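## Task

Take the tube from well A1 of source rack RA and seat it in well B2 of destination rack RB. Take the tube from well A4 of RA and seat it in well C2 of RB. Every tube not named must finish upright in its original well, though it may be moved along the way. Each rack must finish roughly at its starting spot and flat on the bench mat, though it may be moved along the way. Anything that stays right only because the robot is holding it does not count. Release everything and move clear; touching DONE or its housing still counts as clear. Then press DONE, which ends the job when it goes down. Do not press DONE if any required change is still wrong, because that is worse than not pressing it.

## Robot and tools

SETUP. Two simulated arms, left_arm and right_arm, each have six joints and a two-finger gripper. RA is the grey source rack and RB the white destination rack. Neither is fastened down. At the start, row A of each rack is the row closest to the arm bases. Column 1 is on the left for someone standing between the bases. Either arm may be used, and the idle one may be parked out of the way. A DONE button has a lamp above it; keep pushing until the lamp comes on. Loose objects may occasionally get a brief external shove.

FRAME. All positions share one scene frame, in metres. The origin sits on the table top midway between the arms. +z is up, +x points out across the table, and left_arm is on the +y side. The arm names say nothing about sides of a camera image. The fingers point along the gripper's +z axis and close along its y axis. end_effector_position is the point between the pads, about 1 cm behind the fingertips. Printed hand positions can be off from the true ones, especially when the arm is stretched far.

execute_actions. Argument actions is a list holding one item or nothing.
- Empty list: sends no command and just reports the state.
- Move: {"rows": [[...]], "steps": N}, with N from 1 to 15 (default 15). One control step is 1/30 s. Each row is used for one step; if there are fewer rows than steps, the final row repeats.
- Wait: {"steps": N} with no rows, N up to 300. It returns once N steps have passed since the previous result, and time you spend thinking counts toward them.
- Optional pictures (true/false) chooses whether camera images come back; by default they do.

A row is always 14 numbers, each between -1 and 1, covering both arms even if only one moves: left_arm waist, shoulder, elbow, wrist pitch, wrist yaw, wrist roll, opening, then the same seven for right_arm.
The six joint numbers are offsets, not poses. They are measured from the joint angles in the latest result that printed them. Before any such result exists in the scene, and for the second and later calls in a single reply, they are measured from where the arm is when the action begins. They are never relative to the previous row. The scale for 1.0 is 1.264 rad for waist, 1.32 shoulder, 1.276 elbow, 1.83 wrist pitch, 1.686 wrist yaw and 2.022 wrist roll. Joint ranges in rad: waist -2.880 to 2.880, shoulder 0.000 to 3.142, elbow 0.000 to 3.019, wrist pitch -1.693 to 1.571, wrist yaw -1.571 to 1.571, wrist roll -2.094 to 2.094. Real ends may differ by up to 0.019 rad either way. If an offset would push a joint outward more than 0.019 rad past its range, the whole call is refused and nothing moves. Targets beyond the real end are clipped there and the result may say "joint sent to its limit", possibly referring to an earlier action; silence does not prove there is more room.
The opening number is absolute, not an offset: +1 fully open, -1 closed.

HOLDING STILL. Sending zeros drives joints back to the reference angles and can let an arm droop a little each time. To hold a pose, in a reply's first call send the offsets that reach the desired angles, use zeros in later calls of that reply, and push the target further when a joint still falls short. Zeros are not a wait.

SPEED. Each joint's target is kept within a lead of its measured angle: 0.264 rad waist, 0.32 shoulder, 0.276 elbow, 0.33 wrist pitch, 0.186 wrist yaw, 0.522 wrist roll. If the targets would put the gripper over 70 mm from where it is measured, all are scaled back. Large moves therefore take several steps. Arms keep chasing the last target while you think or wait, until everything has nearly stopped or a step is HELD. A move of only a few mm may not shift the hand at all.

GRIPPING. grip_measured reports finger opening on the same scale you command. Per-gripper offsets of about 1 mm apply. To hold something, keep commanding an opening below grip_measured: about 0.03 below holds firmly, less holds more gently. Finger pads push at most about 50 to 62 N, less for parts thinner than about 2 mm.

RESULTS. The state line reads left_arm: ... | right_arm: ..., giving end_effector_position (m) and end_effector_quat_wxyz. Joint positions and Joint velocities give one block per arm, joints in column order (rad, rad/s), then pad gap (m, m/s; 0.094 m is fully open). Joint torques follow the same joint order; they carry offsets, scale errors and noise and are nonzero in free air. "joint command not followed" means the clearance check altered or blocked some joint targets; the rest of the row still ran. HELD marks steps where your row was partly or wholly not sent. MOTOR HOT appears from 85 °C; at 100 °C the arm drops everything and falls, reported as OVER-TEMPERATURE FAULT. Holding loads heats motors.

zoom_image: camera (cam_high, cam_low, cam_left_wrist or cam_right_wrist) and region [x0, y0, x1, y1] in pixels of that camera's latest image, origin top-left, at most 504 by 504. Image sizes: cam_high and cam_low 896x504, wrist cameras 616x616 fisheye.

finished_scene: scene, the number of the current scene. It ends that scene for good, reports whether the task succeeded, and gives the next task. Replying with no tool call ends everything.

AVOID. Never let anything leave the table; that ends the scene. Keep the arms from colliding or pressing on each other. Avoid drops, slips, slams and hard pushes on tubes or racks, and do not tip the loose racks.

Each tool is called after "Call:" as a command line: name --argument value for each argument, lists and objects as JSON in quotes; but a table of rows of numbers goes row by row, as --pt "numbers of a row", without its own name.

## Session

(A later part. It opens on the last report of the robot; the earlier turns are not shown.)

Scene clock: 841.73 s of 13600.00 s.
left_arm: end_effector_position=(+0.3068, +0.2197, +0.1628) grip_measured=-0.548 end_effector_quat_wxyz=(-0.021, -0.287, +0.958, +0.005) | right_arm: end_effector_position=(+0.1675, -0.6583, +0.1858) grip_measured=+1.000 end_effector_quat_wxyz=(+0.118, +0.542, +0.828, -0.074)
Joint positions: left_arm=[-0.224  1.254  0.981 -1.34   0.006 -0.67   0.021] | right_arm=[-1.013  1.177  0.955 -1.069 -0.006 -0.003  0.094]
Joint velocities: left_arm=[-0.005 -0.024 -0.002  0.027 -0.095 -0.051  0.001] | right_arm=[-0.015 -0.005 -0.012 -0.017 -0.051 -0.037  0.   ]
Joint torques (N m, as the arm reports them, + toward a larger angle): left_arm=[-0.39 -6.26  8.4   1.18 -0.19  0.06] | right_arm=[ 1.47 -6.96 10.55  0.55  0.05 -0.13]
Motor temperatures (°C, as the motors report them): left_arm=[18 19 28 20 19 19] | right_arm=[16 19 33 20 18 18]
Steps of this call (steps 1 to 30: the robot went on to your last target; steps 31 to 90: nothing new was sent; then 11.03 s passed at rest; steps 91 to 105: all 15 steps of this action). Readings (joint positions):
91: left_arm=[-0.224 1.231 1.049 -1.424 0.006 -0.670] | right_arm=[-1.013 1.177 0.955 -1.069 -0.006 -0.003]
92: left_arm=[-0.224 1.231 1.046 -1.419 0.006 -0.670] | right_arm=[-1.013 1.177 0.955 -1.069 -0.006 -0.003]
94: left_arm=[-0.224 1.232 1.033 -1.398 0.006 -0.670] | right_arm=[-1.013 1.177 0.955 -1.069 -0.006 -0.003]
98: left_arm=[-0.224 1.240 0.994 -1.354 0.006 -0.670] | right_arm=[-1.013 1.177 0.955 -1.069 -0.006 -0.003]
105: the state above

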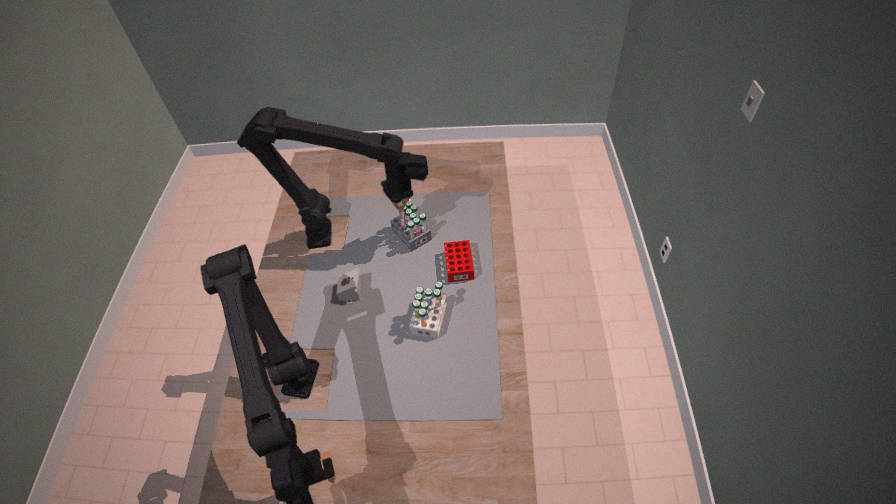

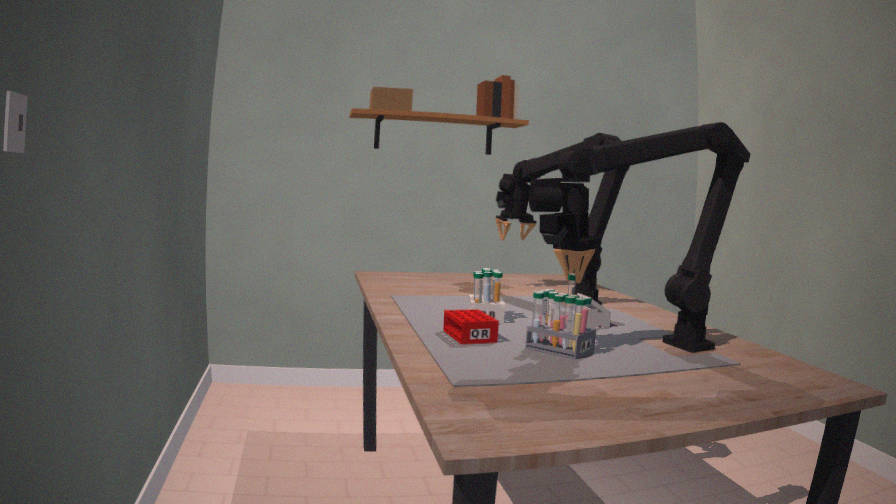

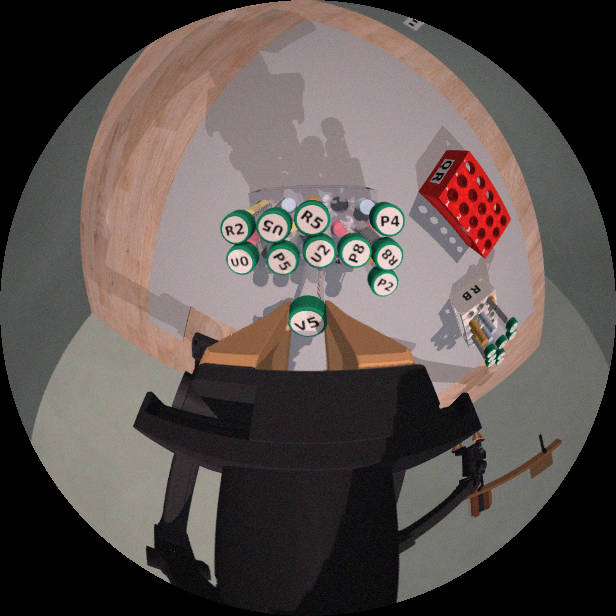

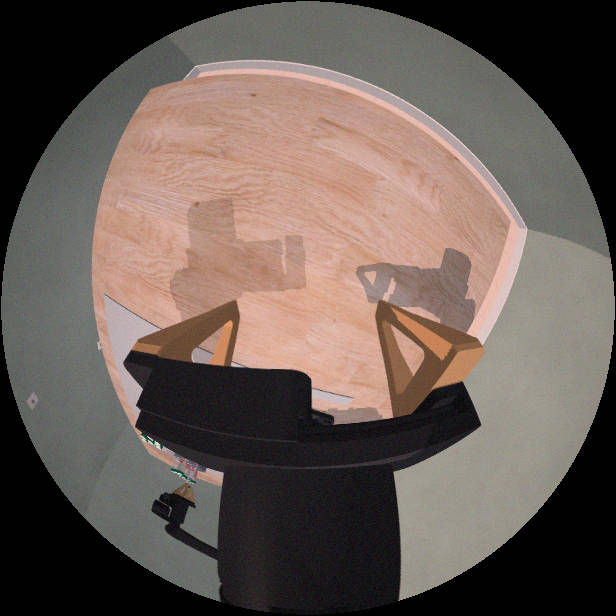

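Entering A3. Down 0.038 and slightly forward.

Call:
execute_actions --actions '[{"rows":[[0,0.01,-0.006,0.014,0,0,-0.58,0,0,0.02,0,0,0,1],[0,0.013,-0.013,0.023,0,0,-0.58,0,0,0.02,0,0,0,1],[0,0.016,-0.02,0.032,0,0,-0.58,0,0,0.02,0,0,0,1],[0,0.02,-0.027,0.041,0,0,-0.58,0,0,0.02,0,0,0,1],[0,0.023,-0.034,0.05,0,0,-0.58,0,0,0.02,0,0,0,1],[0,0.026,-0.041,0.059,0,0,-0.58,0,0,0.02,0,0,0,1],[0,0.03,-0.048,0.068,0,0,-0.58,0,0,0.02,0,0,0,1],[0,0.033,-0.054,0.078,0,0,-0.58,0,0,0.02,0,0,0,1]]}]' --pictures false

Call:
execute_actions --actions '[{"steps":12}]'

Scene clock: 851.67 s of 13600.00 s.
left_arm: end_effector_position=(+0.3089, +0.2187, +0.1234) grip_measured=-0.548 end_effector_quat_wxyz=(-0.020, -0.287, +0.958, +0.002) | right_arm: end_effector_position=(+0.1675, -0.6583, +0.1858) grip_measured=+1.000 end_effector_quat_wxyz=(+0.118, +0.542, +0.828, -0.074)
Joint positions: left_arm=[-0.224  1.293  0.906 -1.222  0.011 -0.67   0.021] | right_arm=[-1.013  1.177  0.955 -1.069 -0.006 -0.003  0.094]
Joint velocities: left_arm=[ 0.005 -0.015 -0.002 -0.002  0.022 -0.051 -0.001] | right_arm=[-0.015 -0.005 -0.017  0.002  0.007  0.037  0.   ]
Joint torques (N m, as the arm reports them, + toward a larger angle): left_arm=[-0.39 -7.02  8.04  1.24 -0.41  0.  ] | right_arm=[ 1.43 -5.37 10.54  0.93  0.   -0.12]
Motor temperatures (°C, as the motors report them): left_arm=[18 19 27 20 19 19] | right_arm=[16 19 34 20 18 18]
Steps of this call (steps 1 to 15: the robot went on to your last target; steps 16 to 90: nothing new was sent; then 6.43 s passed at rest; steps 91 to 105: all 15 steps of this action). Readings (joint positions):
91: left_arm=[-0.224 1.254 0.979 -1.339 0.006 -0.670] | right_arm=[-1.013 1.177 0.955 -1.069 -0.006 -0.003]
92: left_arm=[-0.224 1.254 0.976 -1.333 0.006 -0.670] | right_arm=[-1.013 1.177 0.955 -1.069 -0.006 -0.003]
94: left_arm=[-0.224 1.255 0.963 -1.311 0.006 -0.670] | right_arm=[-1.013 1.177 0.955 -1.069 -0.006 -0.003]
98: left_arm=[-0.224 1.270 0.926 -1.254 0.008 -0.670] | right_arm=[-1.013 1.177 0.955 -1.069 -0.006 -0.003]
105: the state above

Scene clock: 852.07 s of 13600.00 s.
left_arm: end_effector_position=(+0.3089, +0.2187, +0.1234) grip_measured=-0.548 end_effector_quat_wxyz=(-0.020, -0.287, +0.958, +0.002) | right_arm: end_effector_position=(+0.1675, -0.6583, +0.1858) grip_measured=+1.000 end_effector_quat_wxyz=(+0.118, +0.542, +0.828, -0.074)
Joint positions: left_arm=[-0.224  1.293  0.906 -1.222  0.011 -0.67   0.021] | right_arm=[-1.013  1.177  0.955 -1.069 -0.006 -0.003  0.094]
Joint velocities: left_arm=[-0.005 -0.015 -0.007  0.002 -0.007 -0.066 -0.001] | right_arm=[-0.005 -0.005 -0.002  0.002  0.022  0.022  0.   ]
Joint torques (N m, as the arm reports them, + toward a larger angle): left_arm=[-0.82 -7.09  7.88  1.32 -0.34  0.05] | right_arm=[ 1.57 -5.87 10.48  0.5  -0.02 -0.11]
Motor temperatures (°C, as the motors report them): left_arm=[18 19 27 20 19 19] | right_arm=[16 19 34 20 18 18]
Steps of this call (steps 1 to 12: the robot went on to your last target). Readings (joint positions):
1: left_arm=[-0.224 1.293 0.906 -1.222 0.011 -0.670] | right_arm=[-1.013 1.177 0.955 -1.069 -0.006 -0.003]
2: left_arm=[-0.224 1.293 0.906 -1.222 0.011 -0.670] | right_arm=[-1.013 1.177 0.955 -1.069 -0.006 -0.003]
4: left_arm=[-0.224 1.293 0.906 -1.222 0.011 -0.670] | right_arm=[-1.013 1.177 0.955 -1.069 -0.006 -0.003]
8: left_arm=[-0.224 1.293 0.906 -1.222 0.011 -0.670] | right_arm=[-1.013 1.177 0.955 -1.069 -0.006 -0.003]
12: the state above

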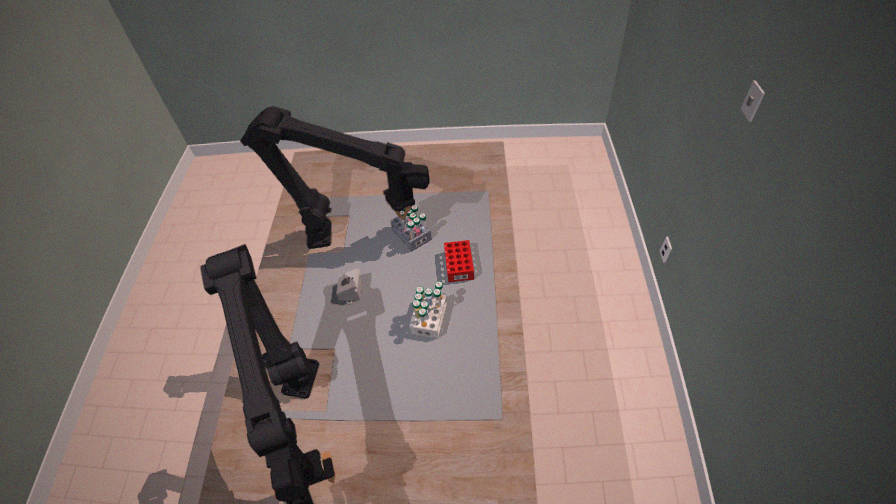

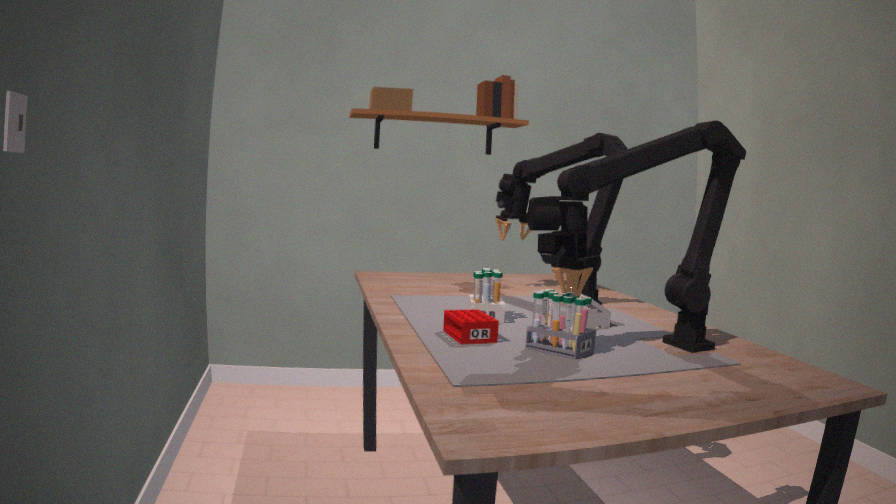

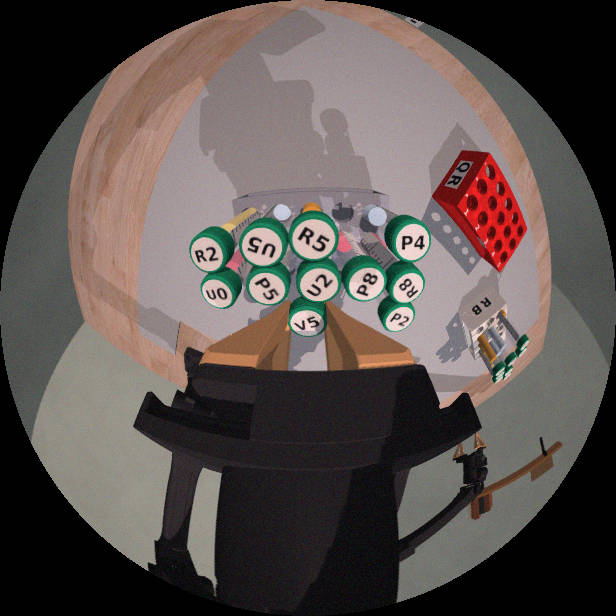

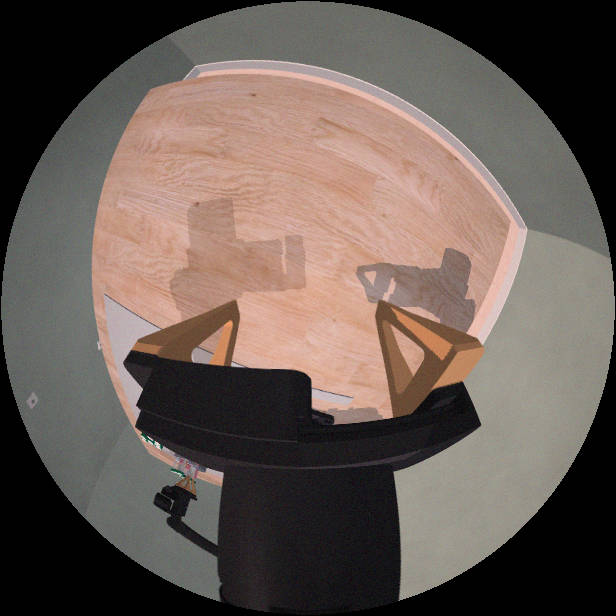

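Call:
execute_actions --actions '[{"rows":[[0,0,0.02,0,0,0,-0.5,0,0,0.02,0,0,0,1],[0,0,0.02,0,0,0,-0.38,0,0,0.02,0,0,0,1],[0,0,0.02,0,0,0,-0.38,0,0,0.02,0,0,0,1],[0,0,0.02,0,0,0,-0.38,0,0,0.02,0,0,0,1],[0,0,0.02,0,0,0,-0.38,0,0,0.02,0,0,0,1],[0,-0.02,0.06,-0.01,0,0,-0.38,0,0,0.02,0,0,0,1],[0,-0.03,0.075,-0.025,0,0,-0.38,0,0,0.02,0,0,0,1],[0,-0.04,0.09,-0.04,0,0,-0.38,0,0,0.02,0,0,0,1],[0,-0.05,0.105,-0.055,0,0,-0.38,0,0,0.02,0,0,0,1],[0,-0.06,0.12,-0.07,0,0,-0.38,0,0,0.02,0,0,0,1]]}]'

Call:
execute_actions --actions '[{"rows":[[-0.1,-0.05,0.02,0,0,0.1,-1,0,0,0.02,0,0,0,1],[-0.2,-0.1,0,0,0,0.2,-1,0,0,0.02,0,0,0,1],[-0.3,-0.15,-0.03,0,0,0.33,-1,0,0,0.02,0,0,0,1],[-0.4,-0.2,-0.07,0,0,0.33,-1,0,0,0.02,0,0,0,1],[-0.5,-0.2,-0.11,0,0,0.33,-1,0,0,0.02,0,0,0,1],[-0.67,-0.2,-0.15,0,0,0.33,-1,0,0,0.02,0,0,0,1]]}]' --pictures false

Call:
execute_actions --actions '[{"steps":25}]'

Call:
zoom_image --camera "cam_high" --region '[310,180,460,320]'

Scene clock: 867.43 s of 13600.00 s.
left_arm: end_effector_position=(+0.3200, +0.2177, +0.1831) grip_measured=-0.381 end_effector_quat_wxyz=(+0.012, -0.287, +0.958, -0.011) | right_arm: end_effector_position=(+0.1675, -0.6583, +0.1858) grip_measured=+1.000 end_effector_quat_wxyz=(+0.118, +0.542, +0.828, -0.074)
Joint positions: left_arm=[-0.224  1.227  1.013 -1.327  0.011 -0.67   0.029] | right_arm=[-1.013  1.177  0.955 -1.069 -0.006 -0.003  0.094]
Joint velocities: left_arm=[-0.005 -0.278  0.149 -0.037  0.007  0.051  0.001] | right_arm=[-0.005 -0.005 -0.012  0.017 -0.022 -0.11   0.   ]
Joint torques (N m, as the arm reports them, + toward a larger angle): left_arm=[-0.33 -6.62 10.74 -0.19 -0.24  0.03] | right_arm=[ 1.31 -6.63 10.38  0.63  0.   -0.06]
Motor temperatures (°C, as the motors report them): left_arm=[18 19 26 20 19 19] | right_arm=[16 19 34 20 18 18]
Steps of this call (steps 1 to 15: the robot went on to your last target; steps 16 to 90: nothing new was sent; then 11.87 s passed at rest; steps 91 to 105: all 15 steps of this action). Readings (joint positions):
91: left_arm=[-0.224 1.293 0.906 -1.222 0.011 -0.670] | right_arm=[-1.013 1.177 0.955 -1.069 -0.006 -0.003]
92: left_arm=[-0.224 1.293 0.906 -1.222 0.011 -0.670] | right_arm=[-1.013 1.177 0.955 -1.069 -0.006 -0.003]
94: left_arm=[-0.224 1.293 0.906 -1.222 0.011 -0.670] | right_arm=[-1.013 1.177 0.955 -1.069 -0.006 -0.003]
98: left_arm=[-0.224 1.292 0.923 -1.244 0.011 -0.670] | right_arm=[-1.013 1.177 0.955 -1.069 -0.006 -0.003]
105: the state above

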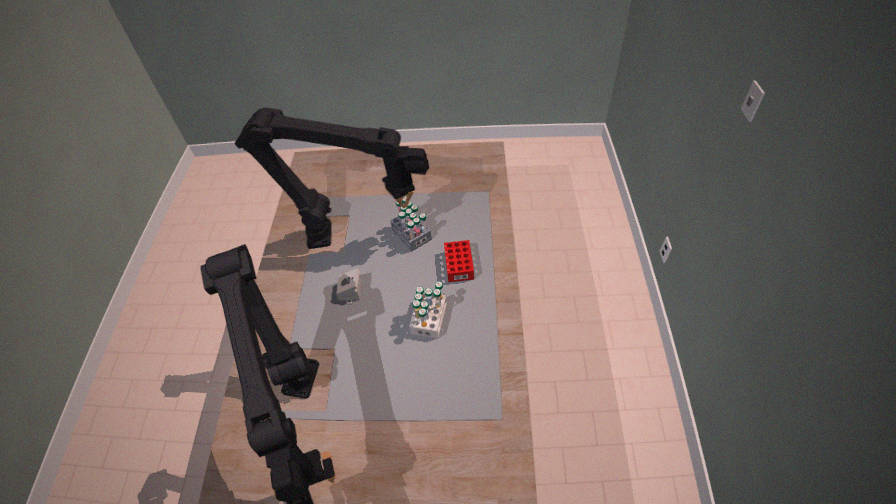

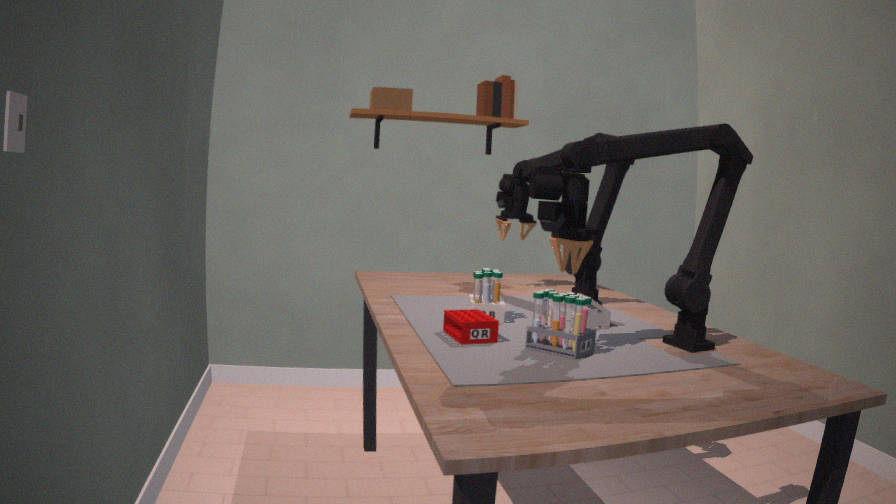

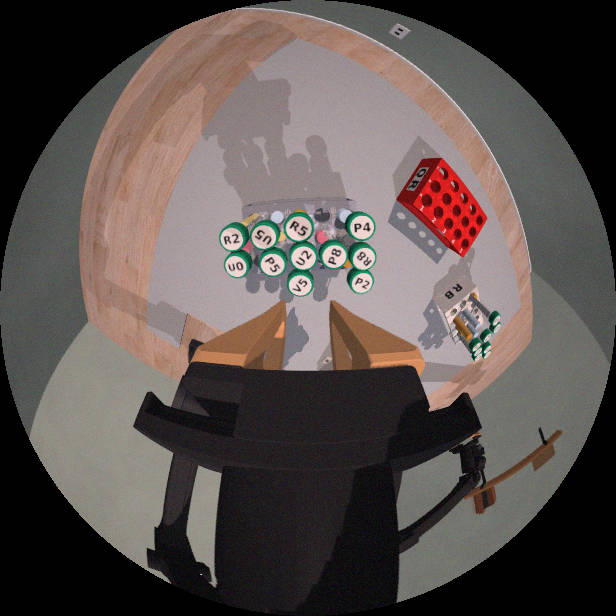

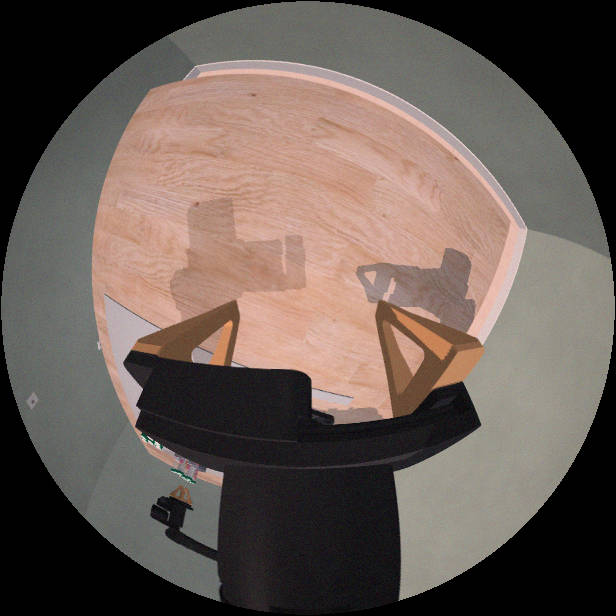

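Scene clock: 867.93 s of 13600.00 s.
left_arm: end_effector_position=(+0.1285, +0.0307, +0.1815) grip_measured=-0.982 end_effector_quat_wxyz=(+0.041, +0.440, +0.896, -0.034) | right_arm: end_effector_position=(+0.1675, -0.6583, +0.1858) grip_measured=+1.000 end_effector_quat_wxyz=(+0.118, +0.542, +0.828, -0.074)
Joint positions: left_arm=[-1.106  0.957  0.817 -1.326  0.018 -0.057  0.001] | right_arm=[-1.013  1.177  0.955 -1.069 -0.006 -0.003  0.094]
Joint velocities: left_arm=[ 0.015  0.005 -0.012 -0.012 -0.022  0.315  0.   ] | right_arm=[ 0.005 -0.015 -0.022 -0.007 -0.037  0.037  0.   ]
Joint torques (N m, as the arm reports them, + toward a larger angle): left_arm=[ 2.94 -2.49  8.81  0.71 -0.37  0.11] | right_arm=[ 1.23 -6.52 10.31  0.69 -0.02 -0.07]
Motor temperatures (°C, as the motors report them): left_arm=[18 19 26 20 19 19] | right_arm=[16 19 34 20 18 18]
Steps of this call (steps 1 to 15: all 15 steps of this action). Readings (joint positions):
1: left_arm=[-0.234 1.216 1.015 -1.327 0.007 -0.639] | right_arm=[-1.013 1.177 0.955 -1.069 -0.006 -0.003]
2: left_arm=[-0.263 1.200 1.013 -1.327 0.004 -0.588] | right_arm=[-1.013 1.177 0.955 -1.069 -0.006 -0.003]
4: left_arm=[-0.370 1.153 0.994 -1.327 0.004 -0.452] | right_arm=[-1.013 1.177 0.955 -1.069 -0.006 -0.003]
8: left_arm=[-0.665 1.008 0.879 -1.326 0.009 -0.239] | right_arm=[-1.013 1.177 0.955 -1.069 -0.006 -0.003]
15: the state above

Scene clock: 868.77 s of 13600.00 s.
left_arm: end_effector_position=(+0.1349, +0.0351, +0.1815) grip_measured=-0.982 end_effector_quat_wxyz=(+0.043, +0.448, +0.893, -0.031) | right_arm: end_effector_position=(+0.1675, -0.6583, +0.1858) grip_measured=+1.000 end_effector_quat_wxyz=(+0.118, +0.542, +0.828, -0.074)
Joint positions: left_arm=[-1.079  0.957  0.817 -1.326  0.014 -0.014  0.001] | right_arm=[-1.013  1.177  0.955 -1.069 -0.006 -0.003  0.094]
Joint velocities: left_arm=[ 0.005 -0.015 -0.002  0.007  0.066  0.037 -0.   ] | right_arm=[-0.015 -0.005  0.017 -0.002 -0.051 -0.022  0.   ]
Joint torques (N m, as the arm reports them, + toward a larger angle): left_arm=[ 0.58 -2.81  8.48  0.77 -0.29  0.14] | right_arm=[ 1.15 -4.77 10.37  0.62 -0.08 -0.13]
Motor temperatures (°C, as the motors report them): left_arm=[18 19 26 20 19 19] | right_arm=[16 19 34 20 18 18]
Steps of this call (steps 1 to 25: the robot went on to your last target). Readings (joint positions):
1: left_arm=[-1.102 0.957 0.817 -1.326 0.017 -0.048] | right_arm=[-1.013 1.177 0.955 -1.069 -0.006 -0.003]
2: left_arm=[-1.095 0.957 0.817 -1.326 0.016 -0.041] | right_arm=[-1.013 1.177 0.955 -1.069 -0.006 -0.003]
4: left_arm=[-1.083 0.957 0.817 -1.326 0.014 -0.031] | right_arm=[-1.013 1.177 0.955 -1.069 -0.006 -0.003]
8: left_arm=[-1.079 0.957 0.817 -1.326 0.014 -0.021] | right_arm=[-1.013 1.177 0.955 -1.069 -0.006 -0.003]
25: the state above

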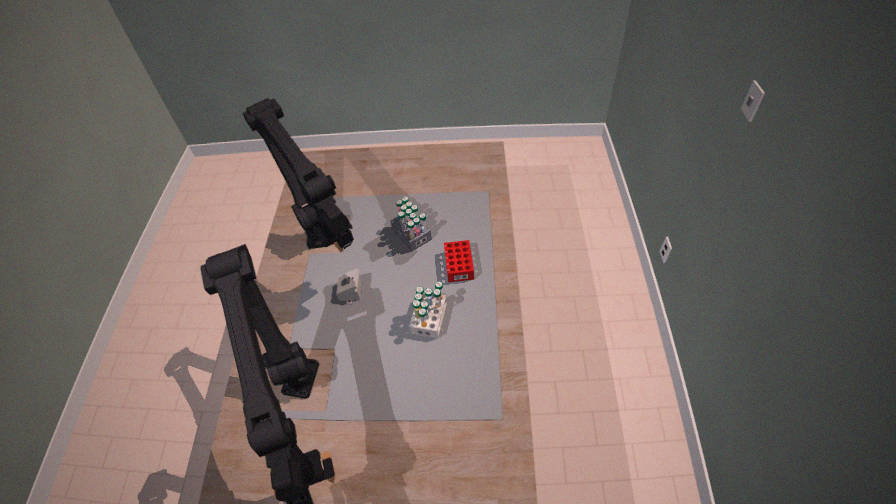

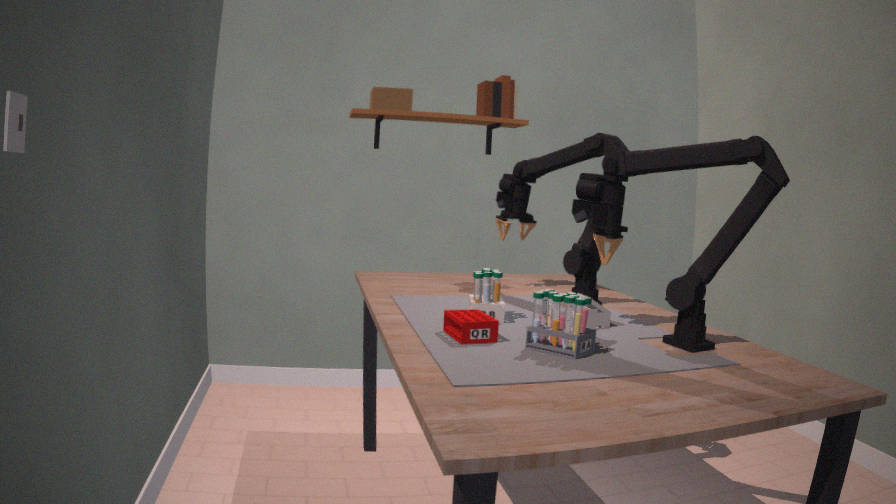

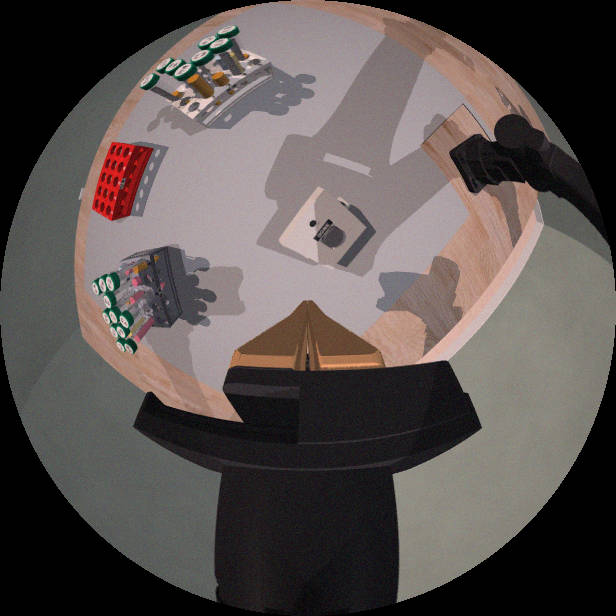

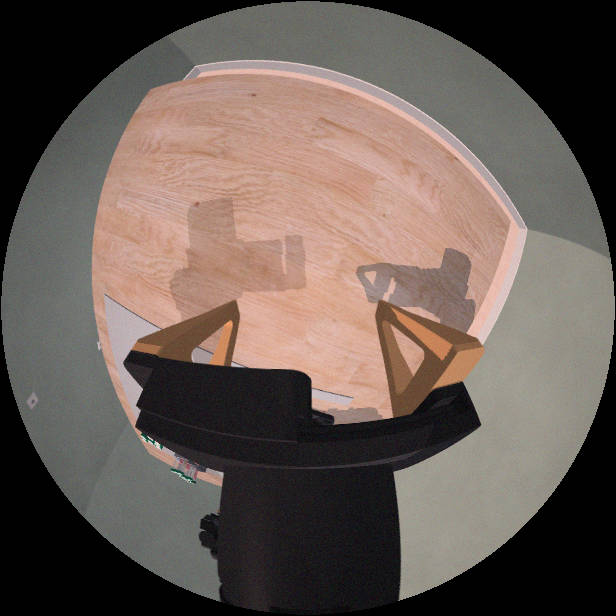

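Region (310, 180, 460, 320) of cam_high's 896x504 image, scaled by 3.360, with more detail than that image has; it fills the top 470 rows of this view, and the rest is white.

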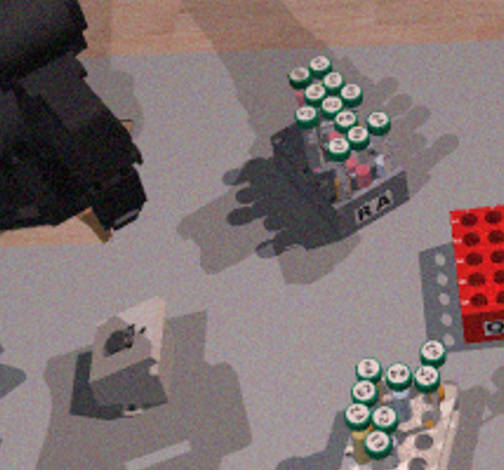

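Call:
execute_actions --actions '[{"rows":[[-0.03,0.03,0,0.02,0,0,-1,0,0,0.02,0,0,0,1],[-0.06,0.06,0,0.04,0,0,-1,0,0,0.02,0,0,0,1],[-0.09,0.09,-0.01,0.06,0,0,-1,0,0,0.02,0,0,0,1],[-0.09,0.12,-0.02,0.08,0,0,-1,0,0,0.02,0,0,0,1],[-0.09,0.15,-0.03,0.1,0,0,-1,0,0,0.02,0,0,0,1],[-0.09,0.18,-0.038,0.113,0,0,-1,0,0,0.02,0,0,0,1]]}]'

Scene clock: 880.63 s of 13600.00 s.
left_arm: end_effector_position=(+0.1207, -0.0015, +0.0893) grip_measured=-0.982 end_effector_quat_wxyz=(-0.022, +0.499, +0.867, +0.005) | right_arm: end_effector_position=(+0.1675, -0.6583, +0.1858) grip_measured=+1.000 end_effector_quat_wxyz=(+0.118, +0.542, +0.828, -0.074)
Joint positions: left_arm=[-1.195  1.225  0.749 -1.137  0.014 -0.014  0.001] | right_arm=[-1.013  1.177  0.955 -1.069 -0.006 -0.003  0.094]
Joint velocities: left_arm=[ 0.005 -0.132  0.002  0.032  0.022  0.081 -0.   ] | right_arm=[ 0.005  0.005 -0.002 -0.007 -0.051  0.007  0.   ]
Joint torques (N m, as the arm reports them, + toward a larger angle): left_arm=[-0.26 -7.8   8.56  1.01 -0.11  0.03] | right_arm=[ 1.3  -6.3  10.43  0.5  -0.04 -0.1 ]
Motor temperatures (°C, as the motors report them): left_arm=[18 19 26 20 19 19] | right_arm=[16 19 34 20 18 18]
Steps of this call (steps 1 to 15: the robot went on to your last target; steps 16 to 90: nothing new was sent; then 8.37 s passed at rest; steps 91 to 105: all 15 steps of this action). Readings (joint positions):
91: left_arm=[-1.082 0.959 0.817 -1.324 0.014 -0.014] | right_arm=[-1.013 1.177 0.955 -1.069 -0.006 -0.003]
92: left_arm=[-1.092 0.965 0.817 -1.315 0.014 -0.014] | right_arm=[-1.013 1.177 0.955 -1.069 -0.006 -0.003]
94: left_arm=[-1.139 1.004 0.814 -1.266 0.013 -0.014] | right_arm=[-1.013 1.177 0.955 -1.069 -0.006 -0.003]
98: left_arm=[-1.195 1.160 0.787 -1.151 0.014 -0.014] | right_arm=[-1.013 1.177 0.955 -1.069 -0.006 -0.003]
105: the state above

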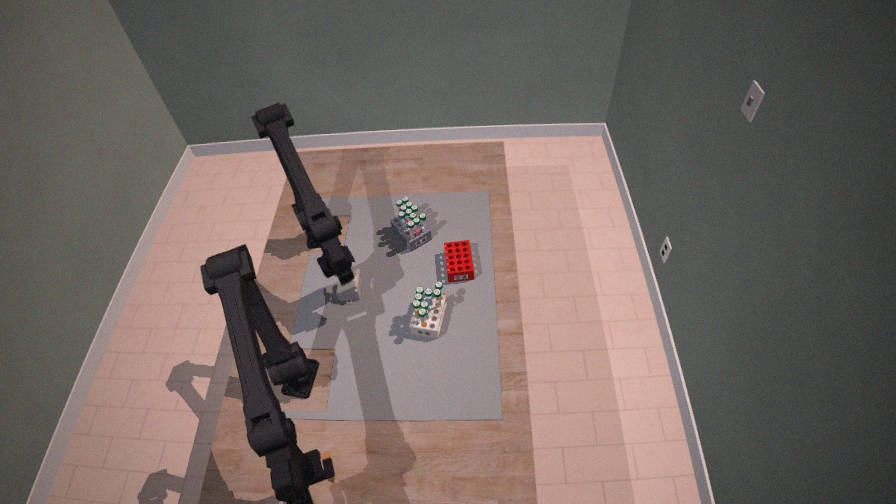

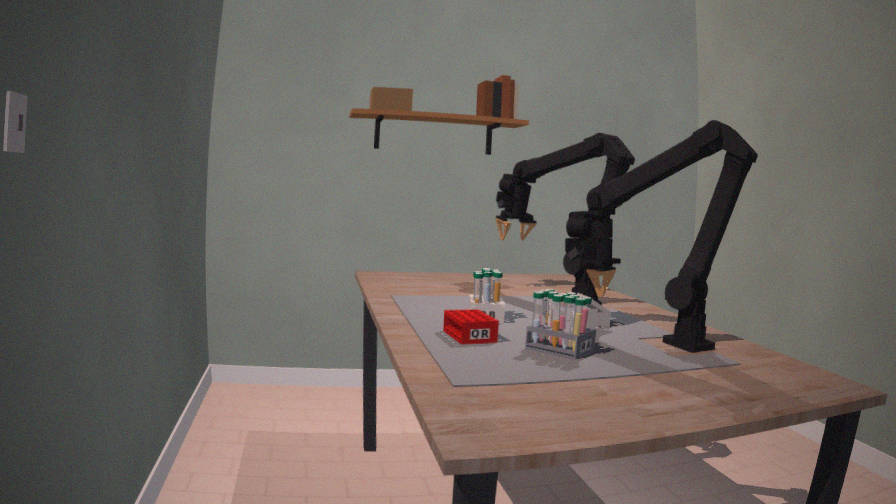

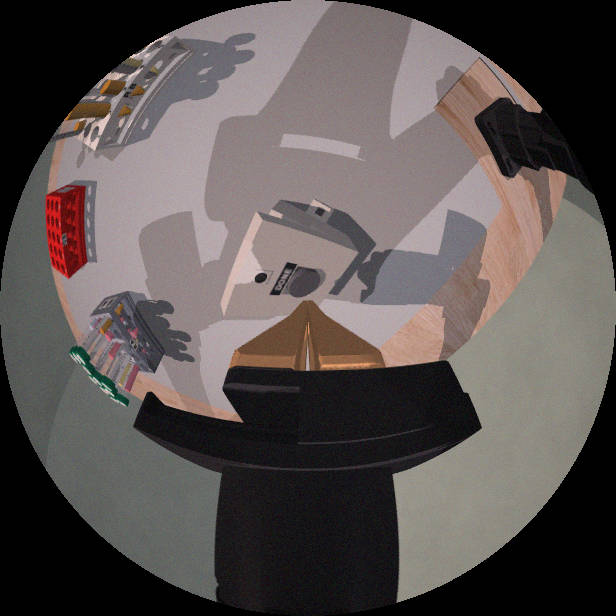

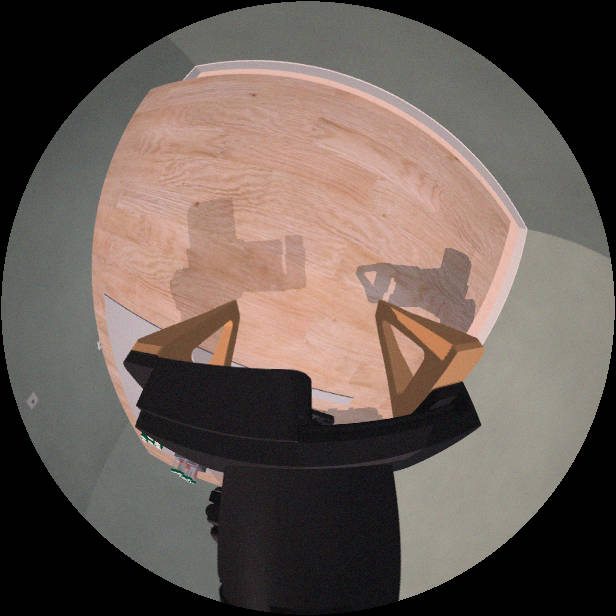

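Call:
execute_actions --actions '[{"rows":[[0,0.005,-0.005,0.015,0,0,-1,0,0,0.02,0,0,0,1],[0,0.01,-0.01,0.025,0,0,-1,0,0,0.02,0,0,0,1],[0,0.015,-0.015,0.035,0,0,-1,0,0,0.02,0,0,0,1],[0,0.022,-0.022,0.045,0,0,-1,0,0,0.02,0,0,0,1]]}]'

Scene clock: 893.07 s of 13600.00 s.
left_arm: end_effector_position=(+0.1205, -0.0017, +0.0726) grip_measured=-0.982 end_effector_quat_wxyz=(-0.020, +0.499, +0.867, +0.003) | right_arm: end_effector_position=(+0.1675, -0.6583, +0.1858) grip_measured=+1.000 end_effector_quat_wxyz=(+0.118, +0.542, +0.828, -0.074)
Joint positions: left_arm=[-1.195  1.248  0.718 -1.078  0.015 -0.014  0.001] | right_arm=[-1.013  1.177  0.955 -1.069 -0.006 -0.003  0.094]
Joint velocities: left_arm=[-0.015  0.005 -0.012 -0.007  0.051  0.037 -0.003] | right_arm=[ 0.005 -0.005 -0.007 -0.002 -0.022 -0.022  0.   ]
Joint torques (N m, as the arm reports them, + toward a larger angle): left_arm=[-0.28 -5.87  7.18  1.27 -0.2   0.05] | right_arm=[ 0.85 -6.4  10.39  0.45 -0.06 -0.06]
Motor temperatures (°C, as the motors report them): left_arm=[18 19 26 20 19 19] | right_arm=[16 19 34 20 18 18]
Steps of this call (steps 1 to 30: the robot went on to your last target; steps 31 to 90: nothing new was sent; then 8.93 s passed at rest; steps 91 to 105: all 15 steps of this action). Readings (joint positions):
91: left_arm=[-1.195 1.211 0.749 -1.135 0.014 -0.014] | right_arm=[-1.013 1.177 0.955 -1.069 -0.006 -0.003]
92: left_arm=[-1.195 1.213 0.746 -1.129 0.014 -0.014] | right_arm=[-1.013 1.177 0.955 -1.069 -0.006 -0.003]
94: left_arm=[-1.195 1.220 0.737 -1.104 0.014 -0.014] | right_arm=[-1.013 1.177 0.955 -1.069 -0.006 -0.003]
98: left_arm=[-1.195 1.245 0.720 -1.079 0.014 -0.014] | right_arm=[-1.013 1.177 0.955 -1.069 -0.006 -0.003]
105: the state above

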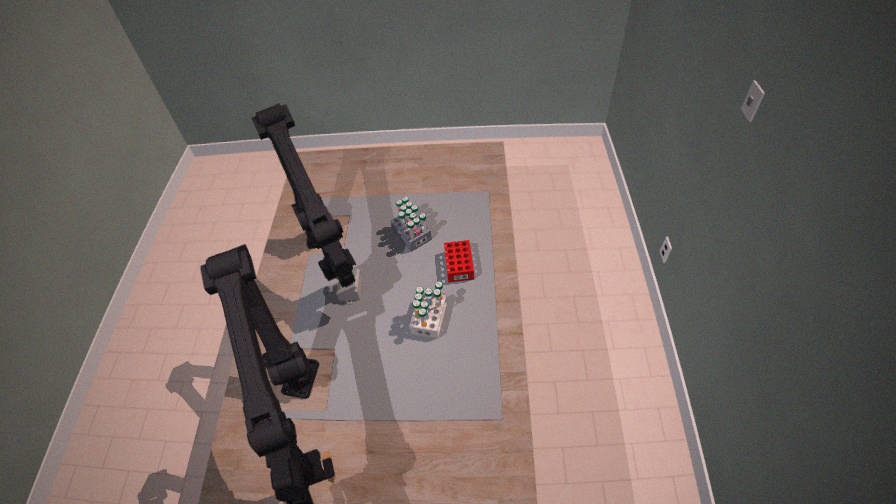

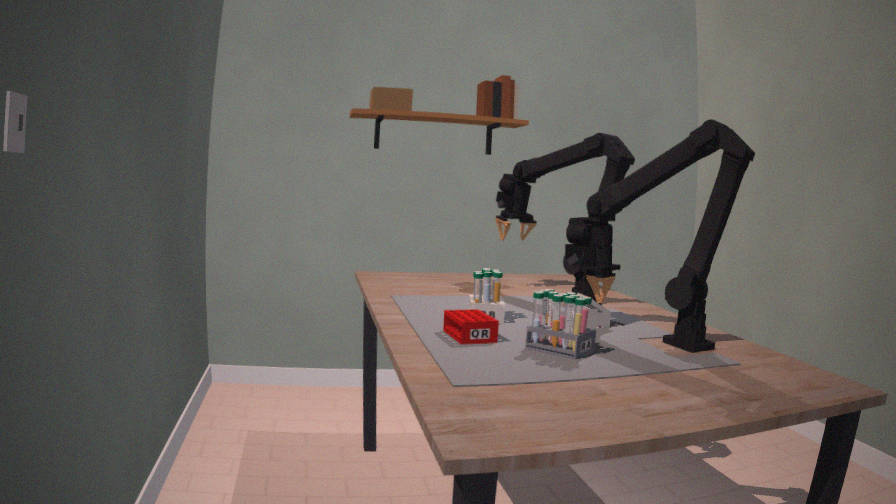

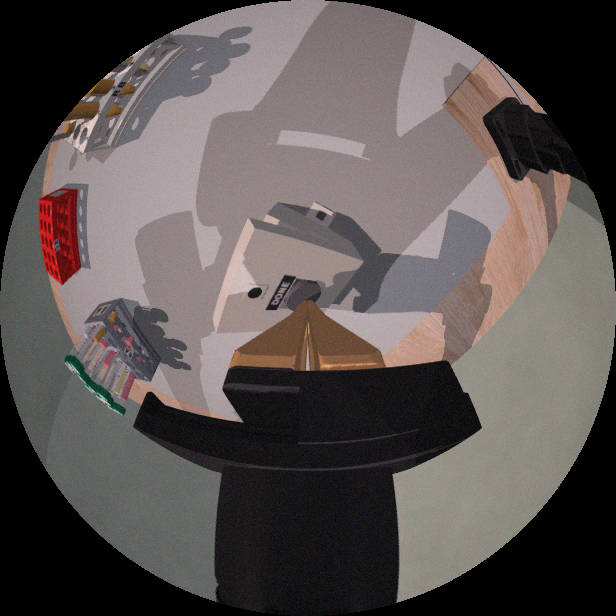

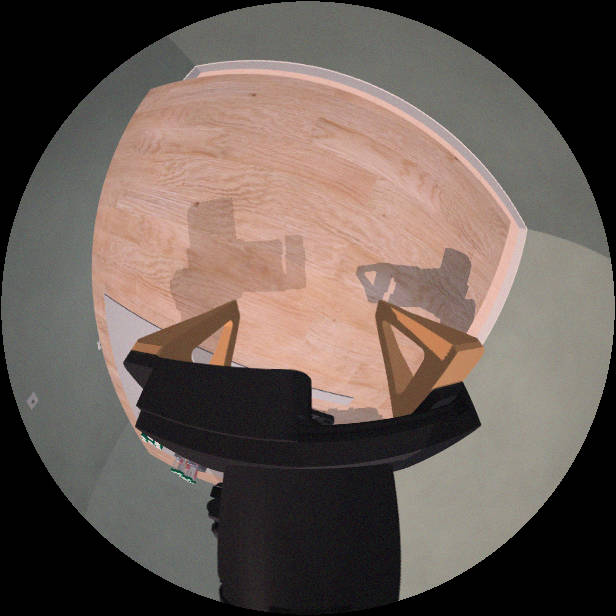

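Call:
execute_actions --actions '[{"rows":[[0,0.01,-0.008,0.02,0,0,-1,0,0,0.02,0,0,0,1],[0,0.02,-0.015,0.035,0,0,-1,0,0,0.02,0,0,0,1],[0,0.028,-0.02,0.045,0,0,-1,0,0,0.02,0,0,0,1]],"steps":15}]'

Scene clock: 916.57 s of 13600.00 s.
left_arm: end_effector_position=(+0.1205, -0.0041, +0.0676) grip_measured=-0.982 end_effector_quat_wxyz=(-0.014, +0.499, +0.867, -0.004) | right_arm: end_effector_position=(+0.1675, -0.6583, +0.1858) grip_measured=+1.000 end_effector_quat_wxyz=(+0.118, +0.542, +0.828, -0.074)
Joint positions: left_arm=[-1.195  1.251  0.706 -1.046  0.022 -0.014  0.001] | right_arm=[-1.013  1.177  0.955 -1.069 -0.006 -0.003  0.094]
Joint velocities: left_arm=[-0.005 -0.015 -0.002  0.007  0.037 -0.051  0.   ] | right_arm=[-0.015 -0.015  0.002 -0.002  0.081 -0.037  0.   ]
Joint torques (N m, as the arm reports them, + toward a larger angle): no reading
Motor temperatures (°C, as the motors report them): left_arm=[18 19 25 20 19 19] | right_arm=[16 19 34 20 18 18]
The task's run ended inside this call: 10 steps that you had sent did not run.
Steps of this call (steps 1 to 15: the robot went on to your last target; steps 16 to 90: nothing new was sent; then 20.33 s passed at rest; steps 91 to 95: the first 5 steps of this action). Readings (joint positions):
91: left_arm=[-1.195 1.248 0.718 -1.077 0.015 -0.014] | right_arm=[-1.013 1.177 0.955 -1.069 -0.006 -0.003]
92: left_arm=[-1.195 1.248 0.715 -1.070 0.016 -0.014] | right_arm=[-1.013 1.177 0.955 -1.069 -0.006 -0.003]
94: left_arm=[-1.195 1.250 0.706 -1.047 0.018 -0.014] | right_arm=[-1.013 1.177 0.955 -1.069 -0.006 -0.003]
95: left_arm=[-1.195 1.251 0.706 -1.046 0.022 -0.014] | right_arm=[-1.013 1.177 0.955 -1.069 -0.006 -0.003]
The task's run has ended: the event that ends the task has happened. This ends this scene only. If you have not yet called finished_scene for this scene, call it to go on to the next scene.

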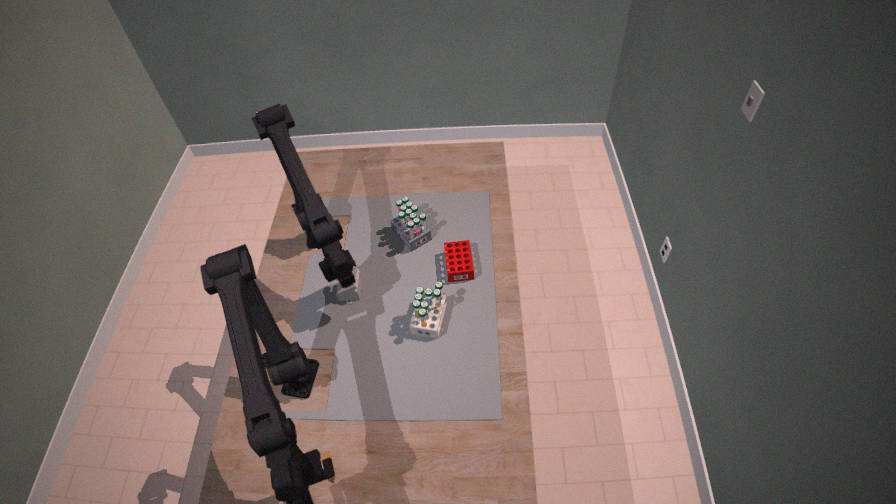

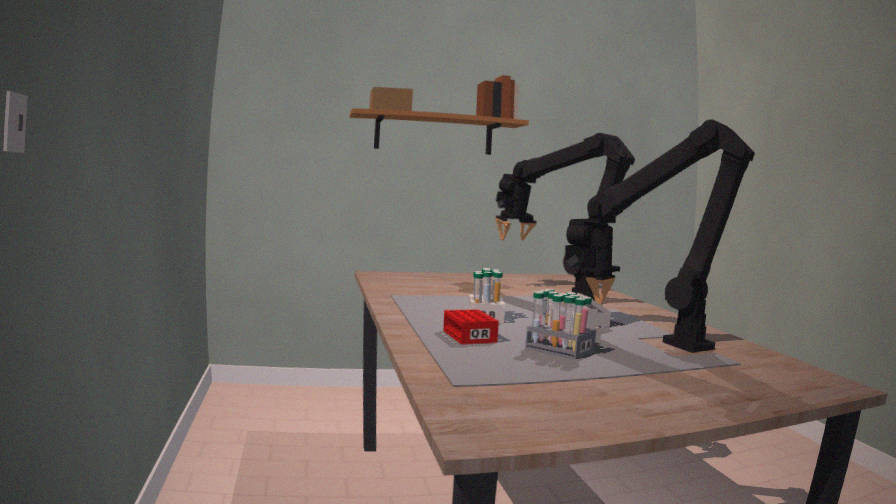

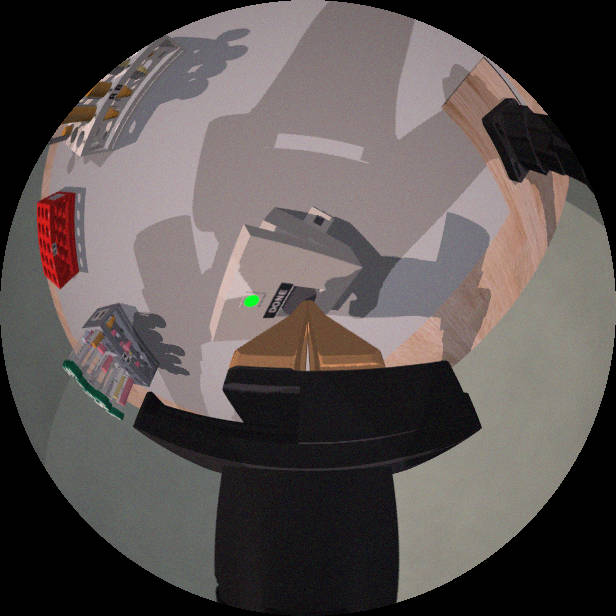

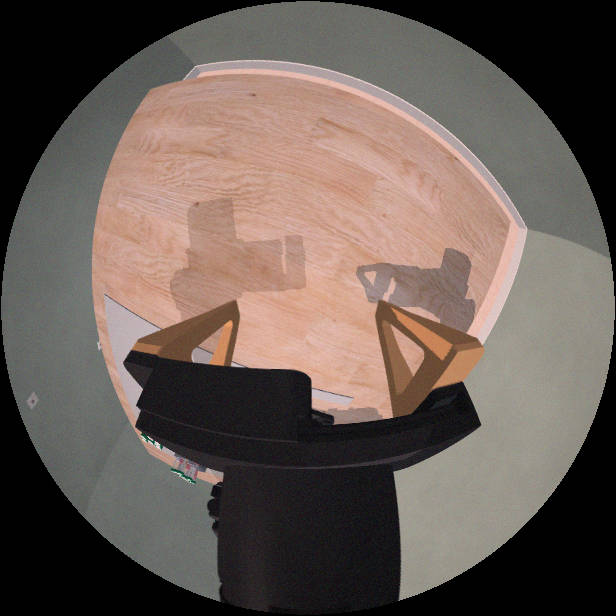

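Call:
finished_scene --scene 1

The scene is finished: the task was done.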